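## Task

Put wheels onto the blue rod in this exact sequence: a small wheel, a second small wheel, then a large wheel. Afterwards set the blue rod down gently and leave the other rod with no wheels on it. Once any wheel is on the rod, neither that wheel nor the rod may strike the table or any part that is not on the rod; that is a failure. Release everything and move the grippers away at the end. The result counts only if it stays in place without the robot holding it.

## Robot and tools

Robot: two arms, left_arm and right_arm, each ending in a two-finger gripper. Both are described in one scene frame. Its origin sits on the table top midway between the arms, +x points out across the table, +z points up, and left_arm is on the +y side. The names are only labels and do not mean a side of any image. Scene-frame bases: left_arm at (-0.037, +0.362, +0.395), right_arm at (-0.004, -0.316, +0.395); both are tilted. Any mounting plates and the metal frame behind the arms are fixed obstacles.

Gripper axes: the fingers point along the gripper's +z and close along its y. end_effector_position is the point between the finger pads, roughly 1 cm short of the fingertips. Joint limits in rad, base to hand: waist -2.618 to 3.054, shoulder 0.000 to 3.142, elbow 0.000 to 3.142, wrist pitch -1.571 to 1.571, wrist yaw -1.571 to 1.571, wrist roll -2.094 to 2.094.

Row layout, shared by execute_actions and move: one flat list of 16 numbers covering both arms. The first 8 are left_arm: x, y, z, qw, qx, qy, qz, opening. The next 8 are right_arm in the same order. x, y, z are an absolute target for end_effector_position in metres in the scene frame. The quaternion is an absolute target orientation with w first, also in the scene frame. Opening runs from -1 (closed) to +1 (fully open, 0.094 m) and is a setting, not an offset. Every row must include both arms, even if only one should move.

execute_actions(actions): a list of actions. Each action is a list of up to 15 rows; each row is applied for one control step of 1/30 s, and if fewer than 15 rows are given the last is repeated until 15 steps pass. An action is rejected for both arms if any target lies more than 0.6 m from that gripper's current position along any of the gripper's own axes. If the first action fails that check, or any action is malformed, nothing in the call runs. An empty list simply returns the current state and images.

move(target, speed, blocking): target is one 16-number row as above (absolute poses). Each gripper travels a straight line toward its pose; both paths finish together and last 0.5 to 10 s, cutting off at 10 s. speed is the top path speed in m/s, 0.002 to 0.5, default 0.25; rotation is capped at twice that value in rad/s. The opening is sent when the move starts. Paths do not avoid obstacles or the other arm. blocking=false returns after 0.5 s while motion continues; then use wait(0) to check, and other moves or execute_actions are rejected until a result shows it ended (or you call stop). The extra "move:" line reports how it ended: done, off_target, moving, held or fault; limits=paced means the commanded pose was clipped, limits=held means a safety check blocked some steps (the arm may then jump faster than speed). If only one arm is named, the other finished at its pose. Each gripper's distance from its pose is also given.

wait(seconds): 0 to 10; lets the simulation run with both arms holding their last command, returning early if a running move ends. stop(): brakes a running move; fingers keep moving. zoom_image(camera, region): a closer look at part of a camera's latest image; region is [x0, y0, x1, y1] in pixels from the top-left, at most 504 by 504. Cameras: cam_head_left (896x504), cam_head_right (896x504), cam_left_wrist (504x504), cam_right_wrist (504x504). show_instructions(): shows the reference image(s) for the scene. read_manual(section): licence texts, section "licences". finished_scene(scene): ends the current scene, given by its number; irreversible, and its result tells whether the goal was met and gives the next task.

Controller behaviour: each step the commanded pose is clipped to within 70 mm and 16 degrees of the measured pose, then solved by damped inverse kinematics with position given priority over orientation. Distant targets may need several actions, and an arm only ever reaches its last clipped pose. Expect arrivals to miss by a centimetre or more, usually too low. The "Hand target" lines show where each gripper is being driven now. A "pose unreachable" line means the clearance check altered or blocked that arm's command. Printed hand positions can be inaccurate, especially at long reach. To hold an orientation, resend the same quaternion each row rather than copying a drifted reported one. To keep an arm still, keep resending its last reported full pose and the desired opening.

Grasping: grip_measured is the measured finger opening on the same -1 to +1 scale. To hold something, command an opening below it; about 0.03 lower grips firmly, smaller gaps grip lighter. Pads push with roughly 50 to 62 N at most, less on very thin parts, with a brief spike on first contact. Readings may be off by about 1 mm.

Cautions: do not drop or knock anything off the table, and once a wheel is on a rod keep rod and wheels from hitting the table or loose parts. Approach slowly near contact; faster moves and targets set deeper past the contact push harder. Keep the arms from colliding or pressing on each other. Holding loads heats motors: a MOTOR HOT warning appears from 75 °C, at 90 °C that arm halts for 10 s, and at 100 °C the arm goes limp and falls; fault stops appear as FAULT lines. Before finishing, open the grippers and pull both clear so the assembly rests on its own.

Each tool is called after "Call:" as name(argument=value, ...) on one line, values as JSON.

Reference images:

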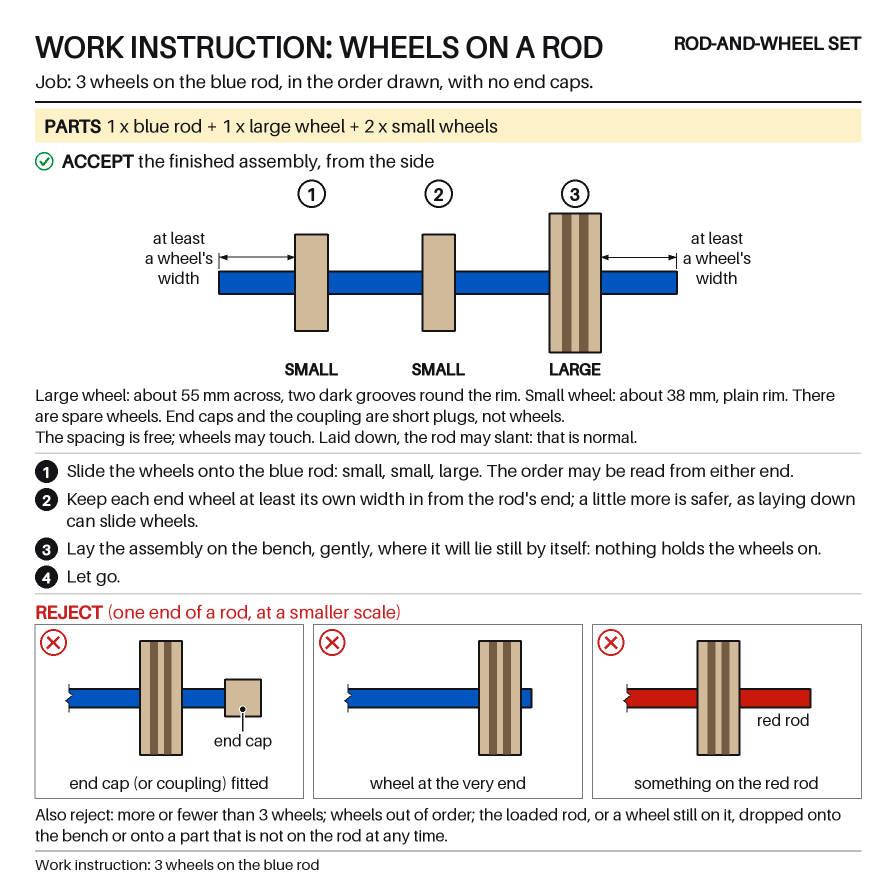

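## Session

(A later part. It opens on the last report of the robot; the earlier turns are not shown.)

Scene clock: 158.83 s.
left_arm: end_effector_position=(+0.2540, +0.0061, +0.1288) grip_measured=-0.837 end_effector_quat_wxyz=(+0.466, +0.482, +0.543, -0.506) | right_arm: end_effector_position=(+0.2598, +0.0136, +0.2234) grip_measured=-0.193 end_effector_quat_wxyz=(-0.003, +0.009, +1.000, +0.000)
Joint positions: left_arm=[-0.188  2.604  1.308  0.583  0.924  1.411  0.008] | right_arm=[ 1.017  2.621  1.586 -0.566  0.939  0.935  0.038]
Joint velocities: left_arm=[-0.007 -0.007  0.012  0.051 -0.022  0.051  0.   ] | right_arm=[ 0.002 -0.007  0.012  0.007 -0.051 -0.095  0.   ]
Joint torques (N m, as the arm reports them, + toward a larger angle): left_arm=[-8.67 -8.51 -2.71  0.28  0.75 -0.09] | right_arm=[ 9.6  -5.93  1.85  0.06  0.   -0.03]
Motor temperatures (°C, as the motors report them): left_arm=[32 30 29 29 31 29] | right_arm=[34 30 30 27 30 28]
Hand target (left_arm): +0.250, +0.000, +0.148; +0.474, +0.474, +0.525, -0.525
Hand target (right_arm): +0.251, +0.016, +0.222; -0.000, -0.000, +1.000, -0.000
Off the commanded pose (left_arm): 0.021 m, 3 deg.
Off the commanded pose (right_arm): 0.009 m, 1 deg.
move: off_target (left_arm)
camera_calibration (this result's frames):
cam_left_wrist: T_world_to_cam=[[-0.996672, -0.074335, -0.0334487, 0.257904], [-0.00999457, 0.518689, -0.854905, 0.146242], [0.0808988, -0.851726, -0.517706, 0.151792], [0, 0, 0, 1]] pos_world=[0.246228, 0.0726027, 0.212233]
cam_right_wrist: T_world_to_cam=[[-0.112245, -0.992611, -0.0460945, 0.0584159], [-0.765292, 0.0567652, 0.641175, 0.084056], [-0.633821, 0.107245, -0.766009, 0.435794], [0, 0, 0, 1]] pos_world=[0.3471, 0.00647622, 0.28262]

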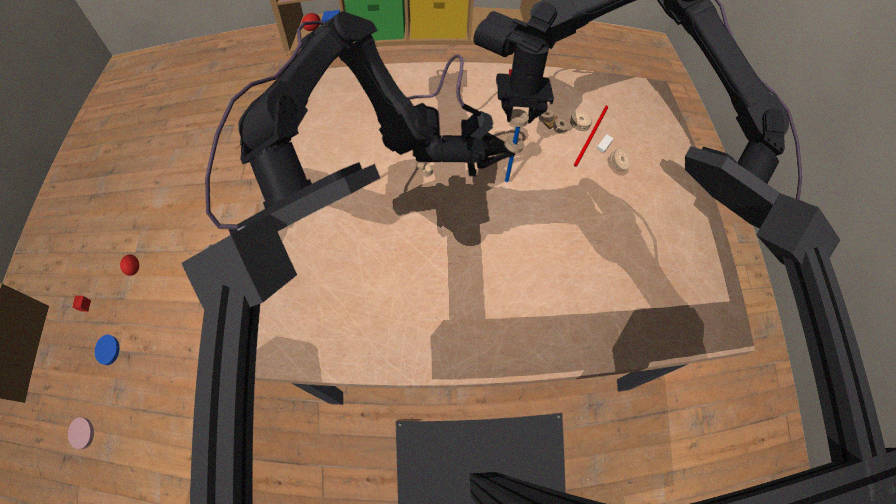

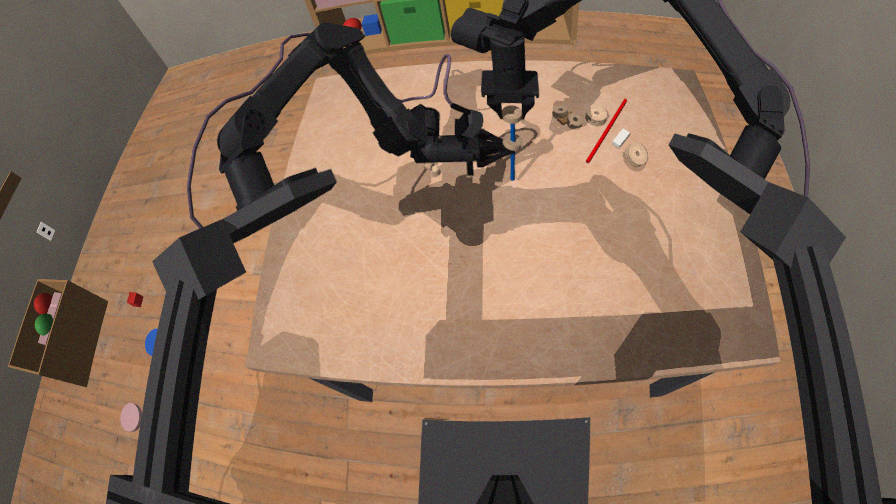

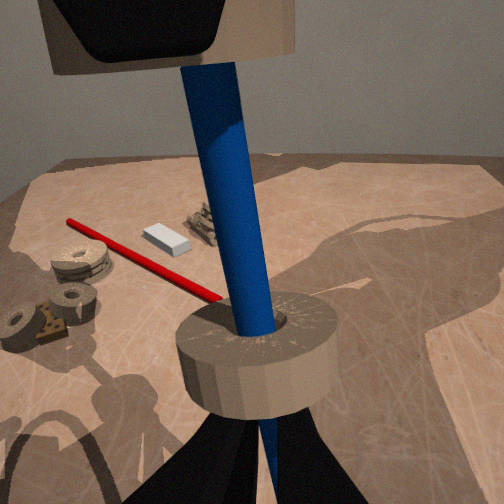

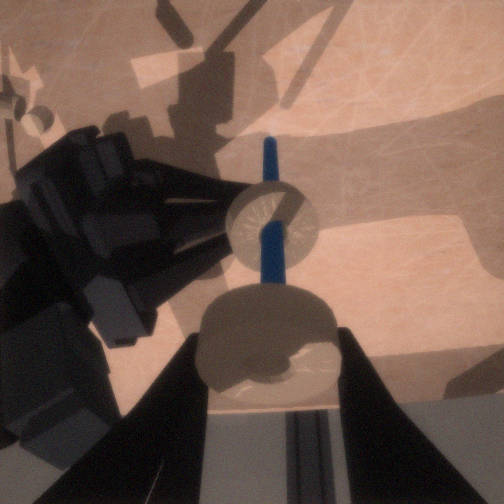

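Call:
move(target=[0.25,0,0.149,0.4745,0.4745,0.5255,-0.5255,-0.9, 0.248,0.015,0.226,0,0,1,0,-0.25], speed=0.01)

Scene clock: 162.03 s.
left_arm: end_effector_position=(+0.2540, +0.0058, +0.1274) grip_measured=-0.837 end_effector_quat_wxyz=(+0.464, +0.483, +0.546, -0.503) | right_arm: end_effector_position=(+0.2560, +0.0091, +0.2195) grip_measured=-0.193 end_effector_quat_wxyz=(-0.007, +0.009, +1.000, -0.005)
Joint positions: left_arm=[-0.189  2.604  1.308  0.583  0.914  1.409  0.008] | right_arm=[ 1.009  2.621  1.572 -0.566  0.939  0.941  0.038]
Joint velocities: left_arm=[-0.002  0.002 -0.012  0.037  0.022  0.007  0.   ] | right_arm=[-0.012  0.002 -0.012  0.066  0.007  0.007 -0.001]
Joint torques (N m, as the arm reports them, + toward a larger angle): left_arm=[-8.66 -8.46 -2.68  0.26  0.84 -0.06] | right_arm=[10.47 -6.28  2.07  0.   -0.04  0.06]
Motor temperatures (°C, as the motors report them): left_arm=[32 30 29 29 31 29] | right_arm=[34 30 30 27 30 28]
Hand target (left_arm): +0.250, -0.000, +0.148; +0.474, +0.474, +0.525, -0.525
Hand target (right_arm): +0.248, +0.014, +0.226; +0.000, +0.000, +1.000, -0.000
Off the commanded pose (left_arm): 0.023 m, 4 deg.
Off the commanded pose (right_arm): 0.012 m, 1 deg.
move: off_target (left_arm, right_arm)
camera_calibration (this result's frames):
cam_left_wrist: T_world_to_cam=[[-0.996712, -0.0740527, -0.0328973, 0.257756], [-0.0110805, 0.526727, -0.849962, 0.144793], [0.0802699, -0.846802, -0.525816, 0.151967], [0, 0, 0, 1]] pos_world=[0.246314, 0.0715073, 0.211455]
cam_right_wrist: T_world_to_cam=[[-0.111757, -0.993138, -0.0344651, 0.0507181], [-0.759844, 0.0630504, 0.64704, 0.0811933], [-0.640427, 0.0984995, -0.761676, 0.431746], [0, 0, 0, 1]] pos_world=[0.343864, 0.00272401, 0.278064]

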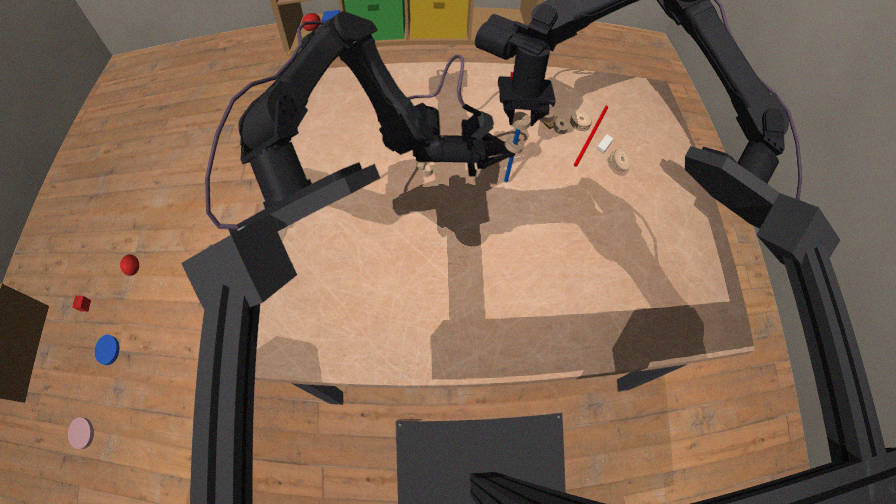

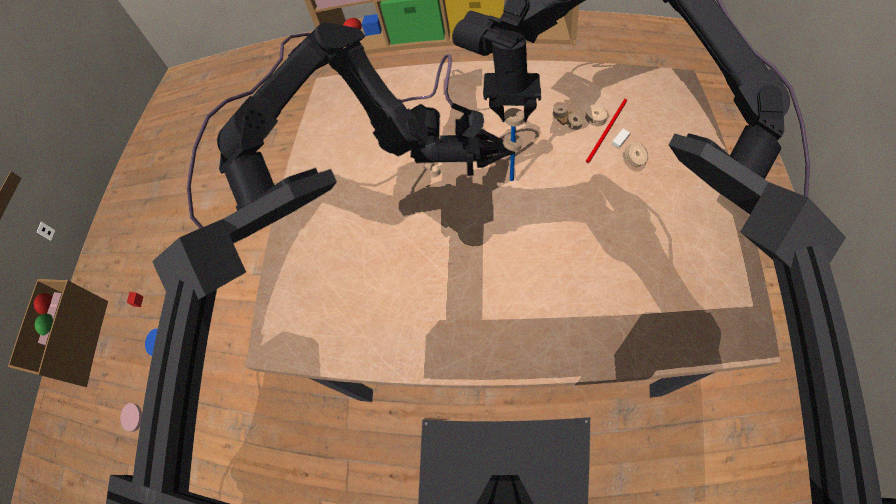

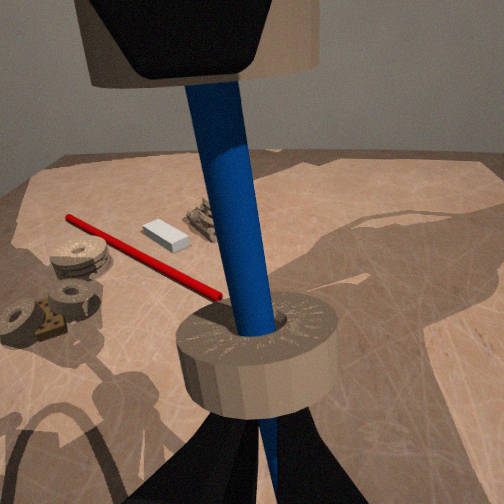

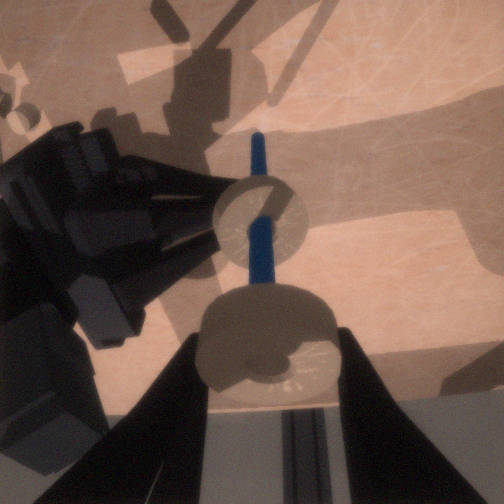

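Call:
move(target=[0.25,0,0.149,0.4745,0.4745,0.5255,-0.5255,-0.9, 0.248,0.018,0.228,0,0,1,0,-0.25], speed=0.01)

Scene clock: 165.63 s.
left_arm: end_effector_position=(+0.2539, +0.0056, +0.1291) grip_measured=-0.837 end_effector_quat_wxyz=(+0.466, +0.482, +0.543, -0.506) | right_arm: end_effector_position=(+0.2556, +0.0101, +0.2206) grip_measured=-0.193 end_effector_quat_wxyz=(-0.006, +0.013, +1.000, -0.004)
Joint positions: left_arm=[-0.189  2.604  1.308  0.583  0.923  1.409  0.008] | right_arm=[ 1.013  2.621  1.572 -0.566  0.939  0.951  0.038]
Joint velocities: left_arm=[ 0.022 -0.017 -0.002  0.007  0.066  0.007  0.001] | right_arm=[ 0.002  0.017 -0.002 -0.037 -0.022 -0.051  0.   ]
Joint torques (N m, as the arm reports them, + toward a larger angle): left_arm=[-8.5  -8.54 -2.7   0.28  0.79 -0.06] | right_arm=[10.5  -5.74  3.43 -0.21  0.04  0.07]
Motor temperatures (°C, as the motors report them): left_arm=[32 30 29 29 31 29] | right_arm=[34 30 30 27 30 28]
Hand target (left_arm): +0.250, +0.000, +0.148; +0.474, +0.474, +0.525, -0.525
Hand target (right_arm): +0.248, +0.017, +0.228; +0.000, +0.000, +1.000, -0.000
Off the commanded pose (left_arm): 0.021 m, 3 deg.
Off the commanded pose (right_arm): 0.013 m, 2 deg.
move: off_target (left_arm, right_arm)
camera_calibration (this result's frames):
cam_left_wrist: T_world_to_cam=[[-0.996758, -0.0736017, -0.0325101, 0.257621], [-0.01045, 0.519039, -0.854687, 0.146848], [0.0797804, -0.851576, -0.518125, 0.151833], [0, 0, 0, 1]] pos_world=[0.246207, 0.0720391, 0.212553]
cam_right_wrist: T_world_to_cam=[[-0.119569, -0.992134, -0.0370658, 0.0542412], [-0.760138, 0.0674659, 0.646249, 0.0802391], [-0.638665, 0.105446, -0.762226, 0.431842], [0, 0, 0, 1]] pos_world=[0.343281, 0.00286497, 0.279317]

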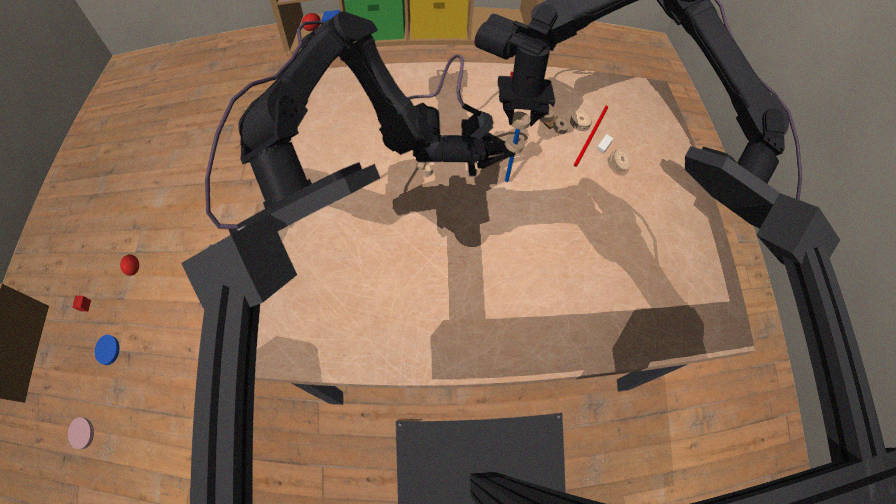

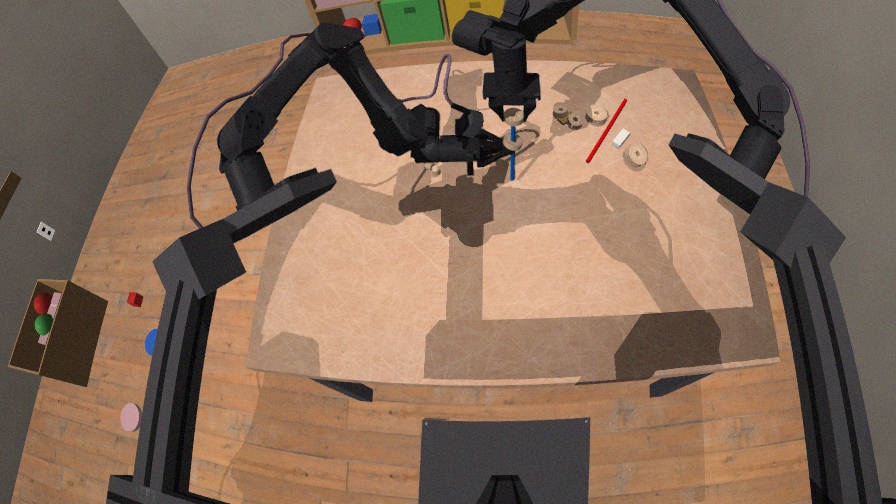

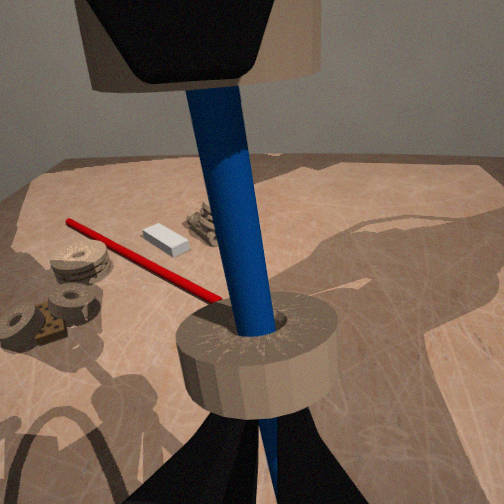

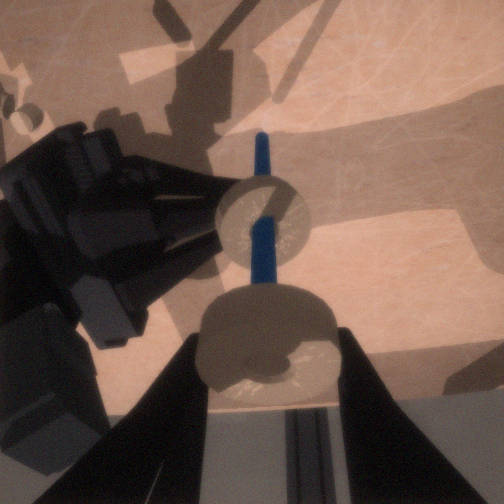

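Call:
move(target=[0.25,0,0.149,0.4745,0.4745,0.5255,-0.5255,-0.9, 0.250,0.016,0.207,0,0,1,0,-0.25], speed=0.01)

Scene clock: 168.73 s.
left_arm: end_effector_position=(+0.2544, +0.0068, +0.1282) grip_measured=-0.837 end_effector_quat_wxyz=(+0.466, +0.480, +0.545, -0.506) | right_arm: end_effector_position=(+0.2561, +0.0142, +0.2087) grip_measured=-0.193 end_effector_quat_wxyz=(-0.006, +0.006, +1.000, +0.001)
Joint positions: left_arm=[-0.186  2.604  1.308  0.584  0.925  1.406  0.008] | right_arm=[ 0.992  2.641  1.572 -0.503  0.935  0.89   0.038]
Joint velocities: left_arm=[-0.012 -0.002 -0.007  0.022  0.022  0.051  0.   ] | right_arm=[-0.007 -0.007 -0.007 -0.037  0.066 -0.051  0.   ]
Joint torques (N m, as the arm reports them, + toward a larger angle): left_arm=[-8.8  -8.43 -2.73  0.26  0.75 -0.03] | right_arm=[ 9.35 -5.83  1.89  0.14  0.1  -0.04]
Motor temperatures (°C, as the motors report them): left_arm=[32 30 29 29 31 29] | right_arm=[34 30 30 27 30 28]
Hand target (left_arm): +0.250, +0.000, +0.148; +0.474, +0.474, +0.525, -0.525
Hand target (right_arm): +0.250, +0.016, +0.207; -0.000, -0.000, +1.000, -0.000
Off the commanded pose (left_arm): 0.022 m, 3 deg.
Off the commanded pose (right_arm): 0.007 m, 1 deg.
move: off_target (left_arm)
camera_calibration (this result's frames):
cam_left_wrist: T_world_to_cam=[[-0.99666, -0.0762701, -0.0291725, 0.257799], [-0.014709, 0.519084, -0.854597, 0.146579], [0.0803231, -0.851314, -0.518472, 0.152302], [0, 0, 0, 1]] pos_world=[0.24686, 0.0732319, 0.211751]
cam_right_wrist: T_world_to_cam=[[-0.105905, -0.993273, -0.0468252, 0.0564545], [-0.761923, 0.0507993, 0.645672, 0.0888263], [-0.63895, 0.104057, -0.762178, 0.422745], [0, 0, 0, 1]] pos_world=[0.343771, 0.00757286, 0.267498]

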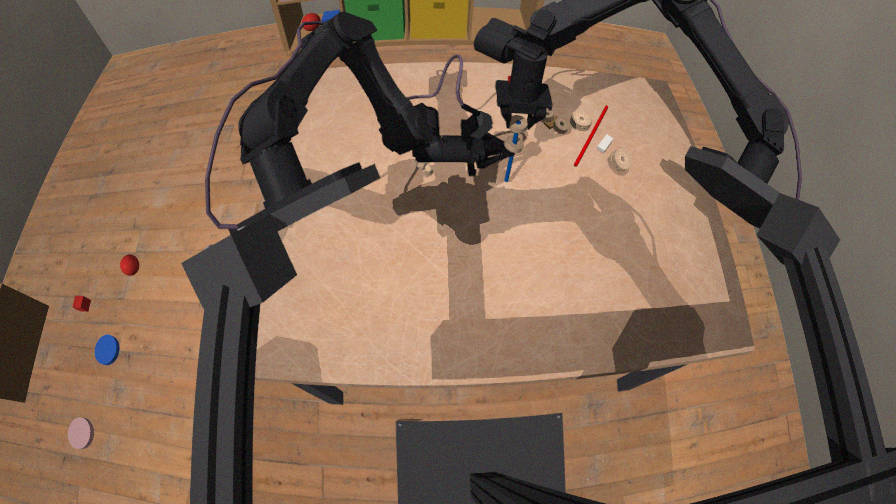

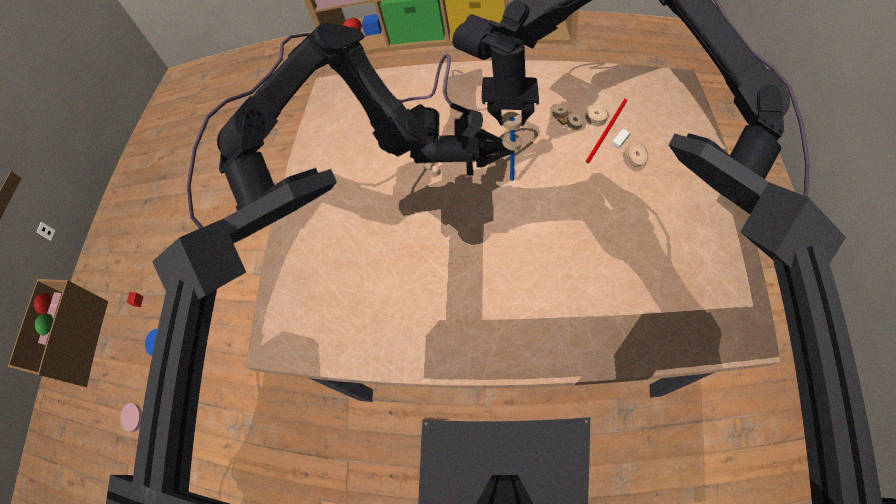

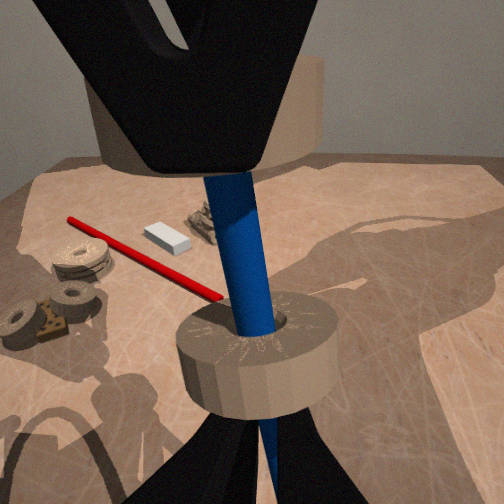

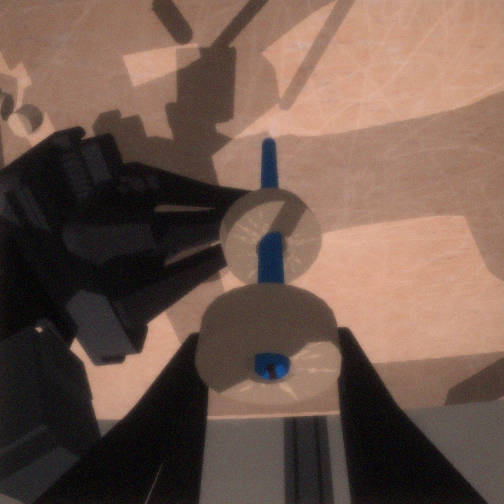

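Call:
move(target=[0.25,0,0.149,0.4745,0.4745,0.5255,-0.5255,-0.9, 0.250,0.016,0.207,0,0,1,0,0.05])

Call:
move(target=[0.25,0,0.149,0.4745,0.4745,0.5255,-0.5255,-0.9, 0.255,0.014,0.26,0,0,1,0,0.05], speed=0.15)

Call:
move(target=[0.25,0,0.149,0.4745,0.4745,0.5255,-0.5255,-0.9, 0.43,-0.175,0.08,0,0,1,0,0.5], speed=0.3)

Scene clock: 169.70 s.
left_arm: end_effector_position=(+0.2539, +0.0050, +0.1301) grip_measured=-0.837 end_effector_quat_wxyz=(+0.466, +0.480, +0.543, -0.507) | right_arm: end_effector_position=(+0.2582, +0.0130, +0.2055) grip_measured=+0.048 end_effector_quat_wxyz=(-0.006, +0.012, +1.000, +0.000)
Joint positions: left_arm=[-0.191  2.604  1.308  0.584  0.925  1.406  0.008] | right_arm=[ 0.982  2.641  1.572 -0.493  0.935  0.888  0.049]
Joint velocities: left_arm=[-0.017 -0.007 -0.007 -0.066 -0.037 -0.095  0.   ] | right_arm=[-0.002  0.012  0.007 -0.051  0.022 -0.007 -0.001]
Joint torques (N m, as the arm reports them, + toward a larger angle): left_arm=[-8.41 -8.5  -2.75  0.27  0.74 -0.02] | right_arm=[ 9.82 -6.1   1.71  0.03  0.09 -0.03]
Motor temperatures (°C, as the motors report them): left_arm=[32 30 29 29 31 29] | right_arm=[34 30 30 27 30 28]
Hand target (left_arm): +0.250, +0.000, +0.148; +0.474, +0.474, +0.525, -0.525
Hand target (right_arm): +0.250, +0.016, +0.207; -0.000, +0.000, +1.000, -0.000
Off the commanded pose (left_arm): 0.020 m, 3 deg.
Off the commanded pose (right_arm): 0.009 m, 2 deg.
move: off_target (left_arm)
camera_calibration (this result's frames):
cam_left_wrist: T_world_to_cam=[[-0.996822, -0.0734768, -0.0307731, 0.257413], [-0.011601, 0.516082, -0.85646, 0.148515], [0.0788114, -0.853382, -0.515295, 0.151741], [0, 0, 0, 1]] pos_world=[0.246359, 0.0717607, 0.21331]
cam_right_wrist: T_world_to_cam=[[-0.11789, -0.991989, -0.0453766, 0.0581207], [-0.76062, 0.0608276, 0.646342, 0.0919843], [-0.638404, 0.110711, -0.761698, 0.421391], [0, 0, 0, 1]] pos_world=[0.345835, 0.0054071, 0.264157]

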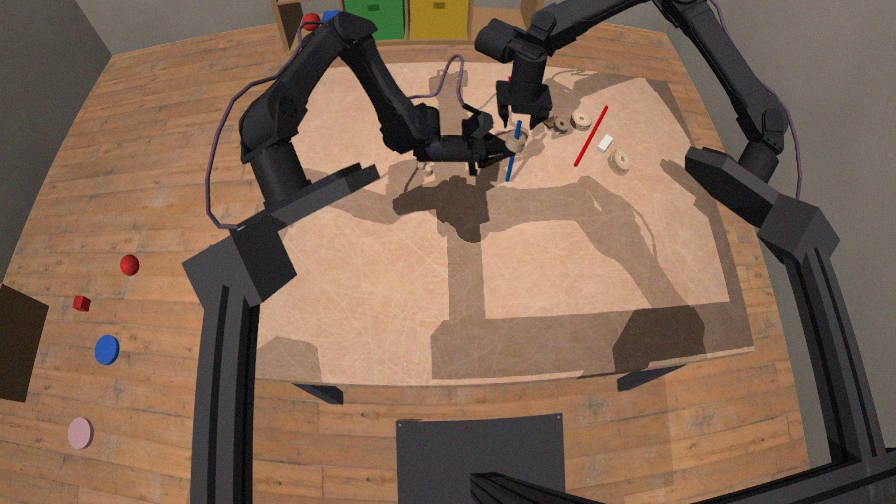

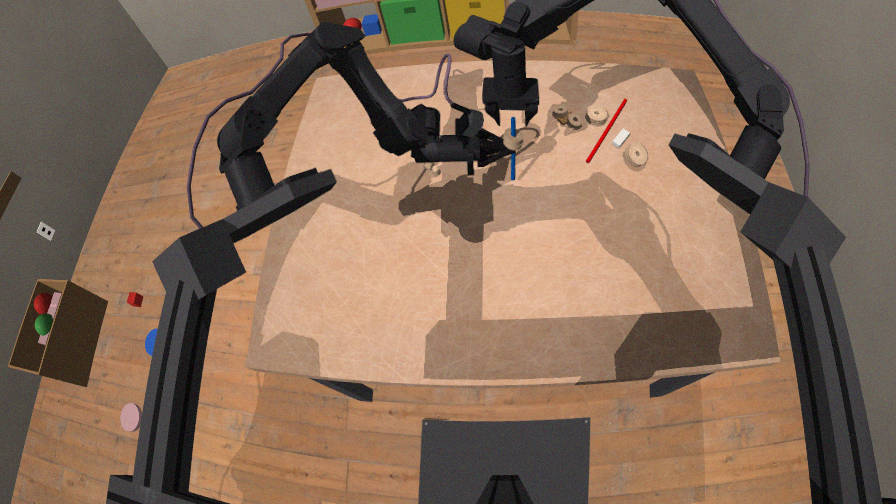

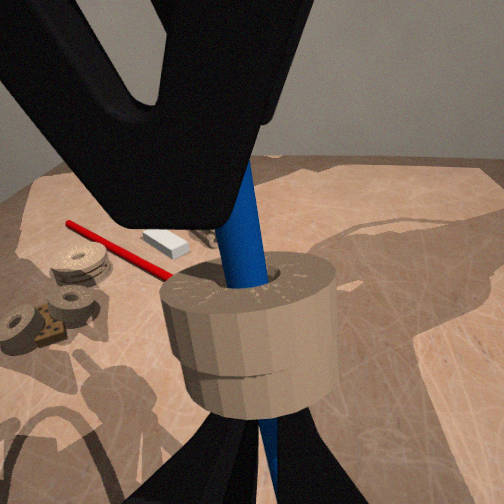

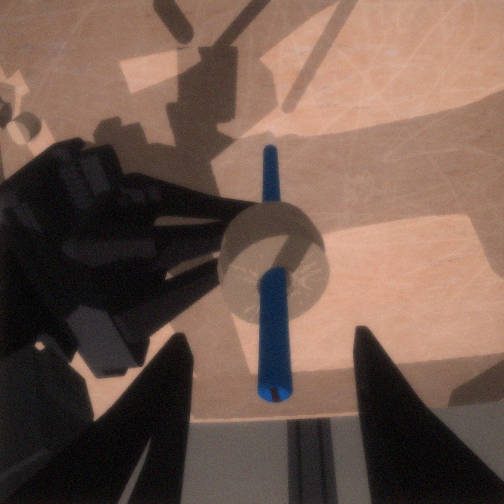

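Scene clock: 170.77 s.
left_arm: end_effector_position=(+0.2542, +0.0059, +0.1291) grip_measured=-0.837 end_effector_quat_wxyz=(+0.466, +0.480, +0.544, -0.507) | right_arm: end_effector_position=(+0.2463, +0.0090, +0.2473) grip_measured=+0.048 end_effector_quat_wxyz=(-0.009, -0.005, +1.000, -0.009)
Joint positions: left_arm=[-0.188  2.604  1.308  0.584  0.925  1.406  0.008] | right_arm=[ 1.075  2.604  1.586 -0.698  0.935  1.033  0.049]
Joint velocities: left_arm=[-0.002 -0.002 -0.007 -0.066 -0.007  0.051  0.   ] | right_arm=[-0.007 -0.002 -0.017 -0.066 -0.022  0.007  0.001]
Joint torques (N m, as the arm reports them, + toward a larger angle): left_arm=[-8.6  -8.47 -2.74  0.26  0.76  0.  ] | right_arm=[ 9.6  -7.5   5.22 -0.33  0.    0.06]
Motor temperatures (°C, as the motors report them): left_arm=[32 31 29 29 31 29] | right_arm=[34 30 30 27 30 28]
Hand target (left_arm): +0.250, +0.000, +0.148; +0.474, +0.474, +0.525, -0.525
Hand target (right_arm): +0.255, +0.014, +0.259; +0.001, +0.000, +1.000, -0.000
Off the commanded pose (left_arm): 0.021 m, 3 deg.
Off the commanded pose (right_arm): 0.016 m, 2 deg.
move: off_target (left_arm, right_arm)
camera_calibration (this result's frames):
cam_left_wrist: T_world_to_cam=[[-0.996738, -0.0749686, -0.0298877, 0.257615], [-0.0132565, 0.517375, -0.855656, 0.147556], [0.0796105, -0.852469, -0.516681, 0.152039], [0, 0, 0, 1]] pos_world=[0.246627, 0.0725803, 0.212512]
cam_right_wrist: T_world_to_cam=[[-0.0843723, -0.99605, -0.0276743, 0.0420521], [-0.759061, 0.0462555, 0.649374, 0.0551726], [-0.645529, 0.0757956, -0.759965, 0.447725], [0, 0, 0, 1]] pos_world=[0.334447, 0.00539842, 0.305591]

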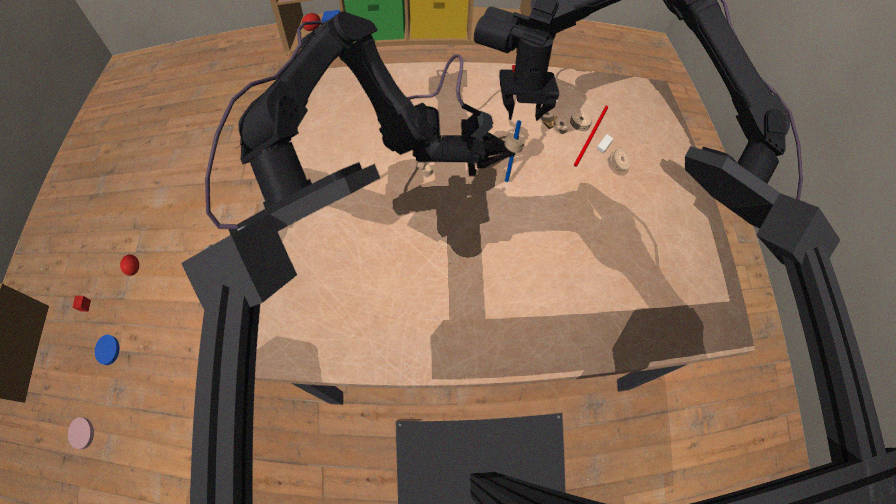

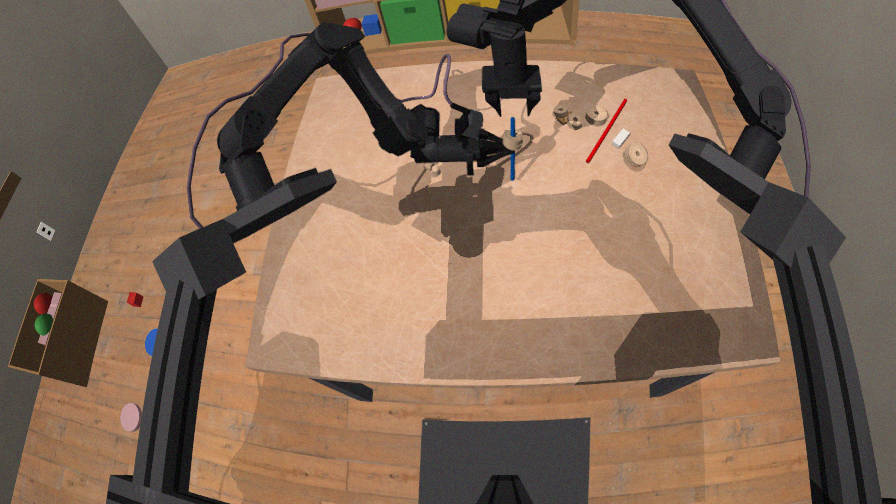

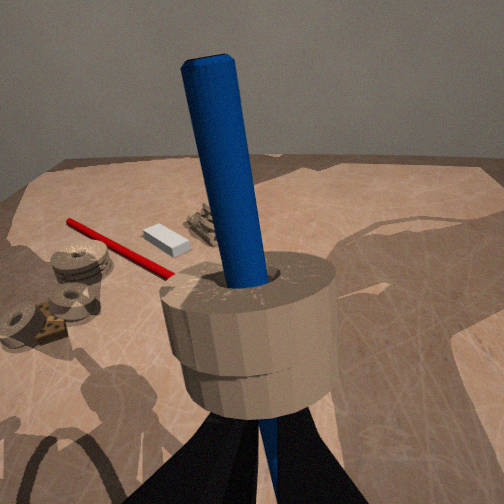

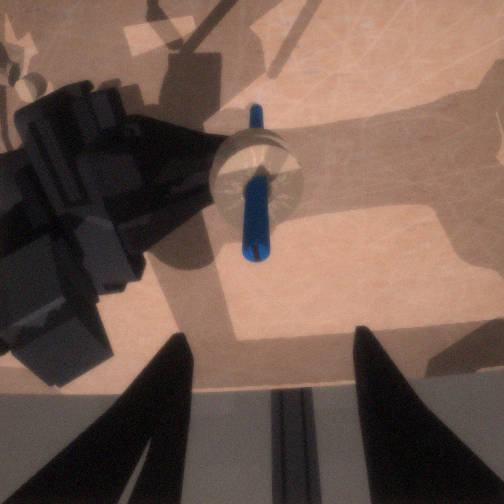

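Scene clock: 172.47 s.
left_arm: end_effector_position=(+0.2541, +0.0053, +0.1298) grip_measured=-0.837 end_effector_quat_wxyz=(+0.466, +0.480, +0.543, -0.508) | right_arm: end_effector_position=(+0.4178, -0.1804, +0.0714) grip_measured=+0.498 end_effector_quat_wxyz=(-0.022, +0.000, +1.000, -0.011)
Joint positions: left_arm=[-0.19   2.604  1.308  0.585  0.925  1.405  0.008] | right_arm=[ 0.398  2.365  1.564 -0.167  0.752  0.06   0.07 ]
Joint velocities: left_arm=[-0.012 -0.002  0.007 -0.066 -0.051 -0.022  0.   ] | right_arm=[-0.017  0.007  0.002 -0.022  0.007 -0.007 -0.   ]
Joint torques (N m, as the arm reports them, + toward a larger angle): left_arm=[-8.41 -8.5  -2.72  0.28  0.76  0.  ] | right_arm=[ 8.46 -7.98  3.31  0.03 -0.06 -0.1 ]
Motor temperatures (°C, as the motors report them): left_arm=[32 31 29 29 31 29] | right_arm=[34 30 30 27 30 28]
Hand target (left_arm): +0.250, +0.000, +0.148; +0.474, +0.474, +0.525, -0.525
Hand target (right_arm): +0.430, -0.169, +0.081; -0.003, +0.001, +1.000, +0.002
Off the commanded pose (left_arm): 0.020 m, 3 deg.
Off the commanded pose (right_arm): 0.016 m, 3 deg.
move: off_target (left_arm, right_arm)
camera_calibration (this result's frames):
cam_left_wrist: T_world_to_cam=[[-0.996799, -0.0744175, -0.0292318, 0.25744], [-0.0134213, 0.516168, -0.856382, 0.148655], [0.0788183, -0.853248, -0.515514, 0.151879], [0, 0, 0, 1]] pos_world=[0.24664, 0.0720174, 0.213127]
cam_right_wrist: T_world_to_cam=[[-0.096043, -0.995158, -0.0209033, -0.132389], [-0.741256, 0.0574916, 0.668756, 0.301554], [-0.664316, 0.0797241, -0.743188, 0.446503], [0, 0, 0, 1]] pos_world=[0.507433, -0.184682, 0.127402]

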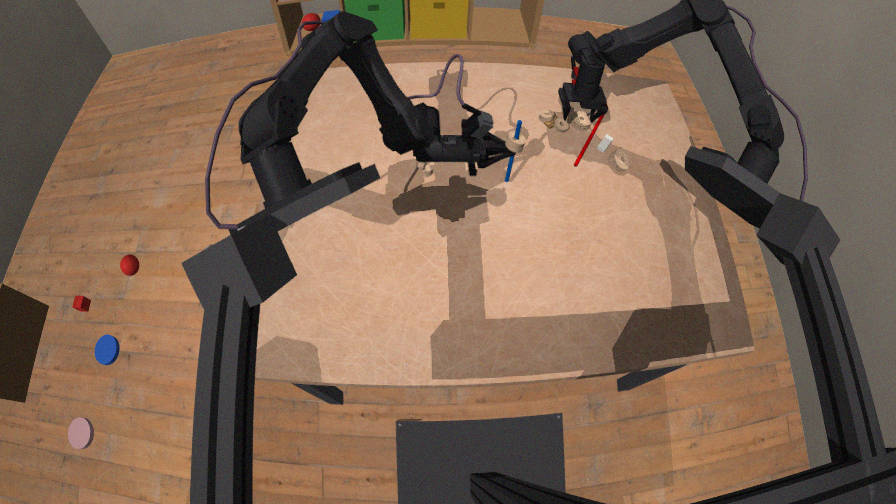

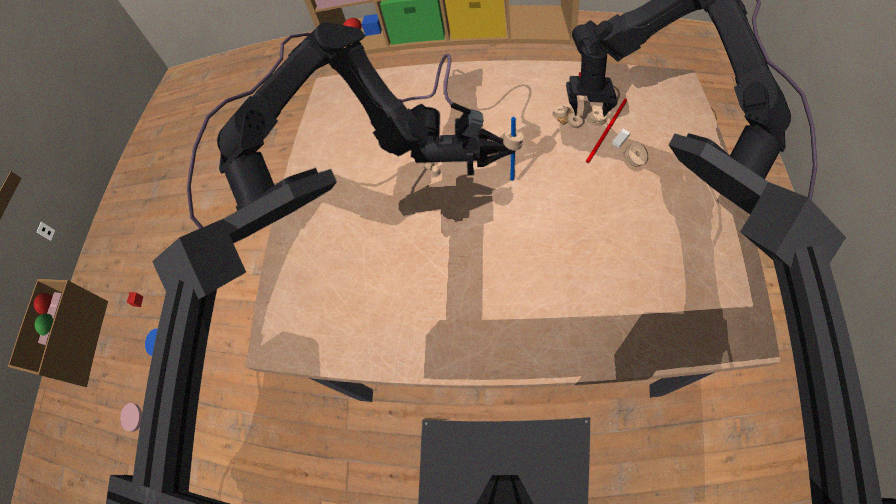

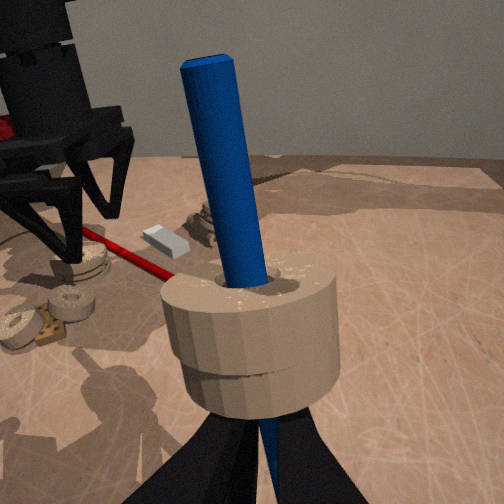

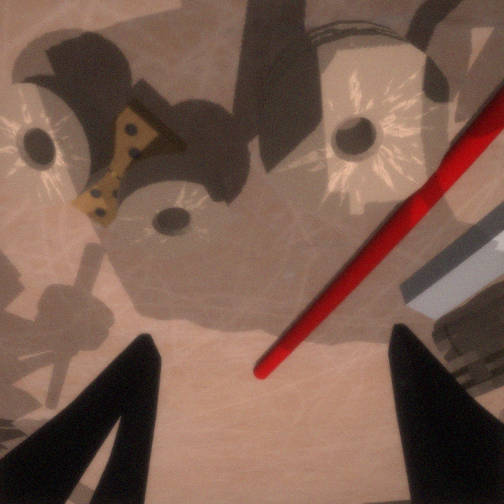

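Call:
wait(seconds=0.5)

Scene clock: 173.03 s.
left_arm: end_effector_position=(+0.2541, +0.0053, +0.1299) grip_measured=-0.837 end_effector_quat_wxyz=(+0.466, +0.480, +0.543, -0.508) | right_arm: end_effector_position=(+0.4178, -0.1800, +0.0714) grip_measured=+0.498 end_effector_quat_wxyz=(-0.022, -0.001, +1.000, -0.010)
Joint positions: left_arm=[-0.19   2.604  1.308  0.585  0.926  1.405  0.008] | right_arm=[ 0.398  2.365  1.564 -0.167  0.75   0.057  0.07 ]
Joint velocities: left_arm=[-0.007 -0.012 -0.002  0.007 -0.051  0.022  0.001] | right_arm=[ 0.002  0.002 -0.017  0.066 -0.051 -0.007 -0.   ]
Joint torques (N m, as the arm reports them, + toward a larger angle): left_arm=[-8.48 -8.51 -2.73  0.27  0.75 -0.01] | right_arm=[ 8.79 -8.25  3.36  0.06 -0.06 -0.03]
Motor temperatures (°C, as the motors report them): left_arm=[32 31 29 29 31 29] | right_arm=[34 30 31 27 30 28]
Hand target (left_arm): +0.250, +0.000, +0.148; +0.474, +0.474, +0.525, -0.525
Hand target (right_arm): +0.430, -0.169, +0.081; -0.003, +0.001, +1.000, +0.002
Off the commanded pose (left_arm): 0.020 m, 3 deg.
Off the commanded pose (right_arm): 0.016 m, 3 deg.
wait: 0.50 s; at rest by 0.10 s
camera_calibration (this result's frames):
cam_left_wrist: T_world_to_cam=[[-0.9968, -0.0744051, -0.0292096, 0.257435], [-0.0134039, 0.515842, -0.856579, 0.148738], [0.0788014, -0.853446, -0.515189, 0.151874], [0, 0, 0, 1]] pos_world=[0.246637, 0.0720458, 0.213169]
cam_right_wrist: T_world_to_cam=[[-0.0934765, -0.995358, -0.0228957, -0.133019], [-0.741288, 0.0542277, 0.668993, 0.300933], [-0.664646, 0.0795074, -0.742916, 0.446538], [0, 0, 0, 1]] pos_world=[0.507433, -0.184224, 0.127372]

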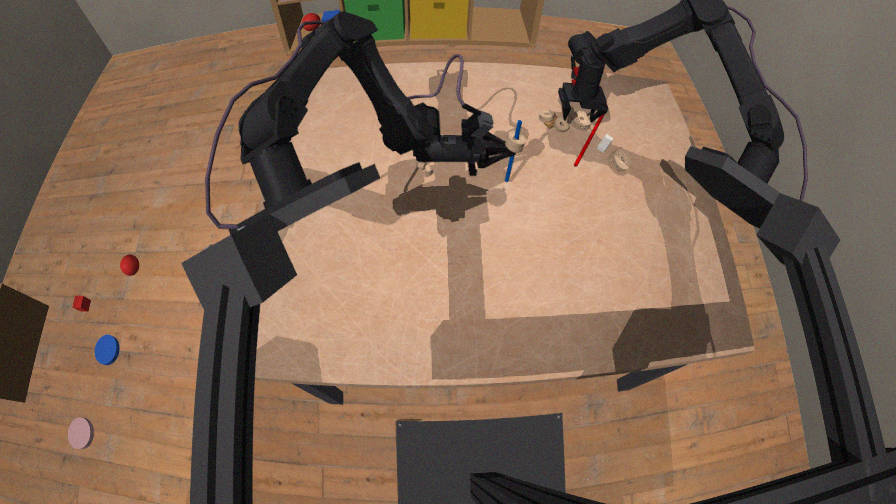

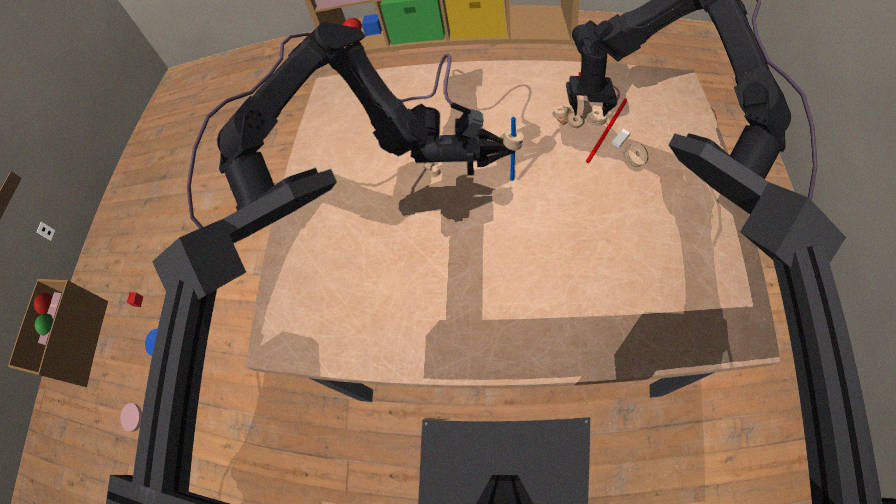

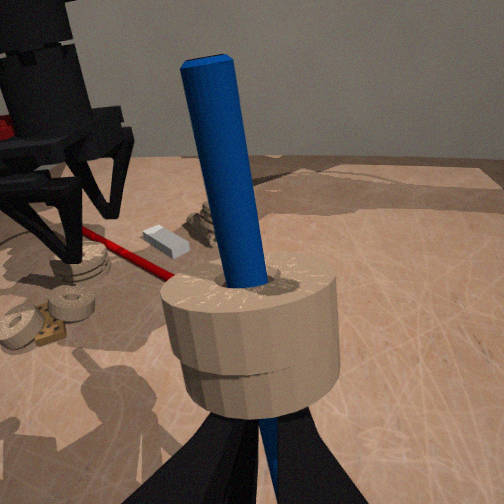

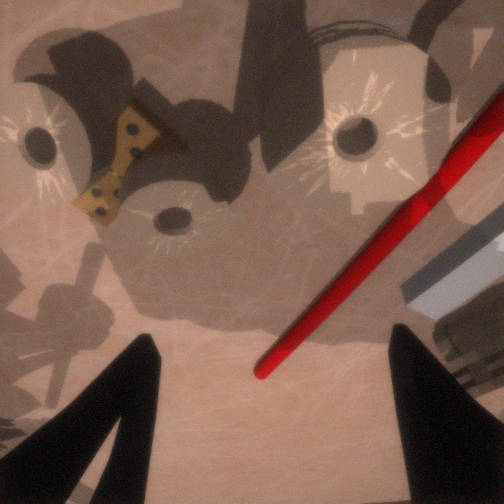

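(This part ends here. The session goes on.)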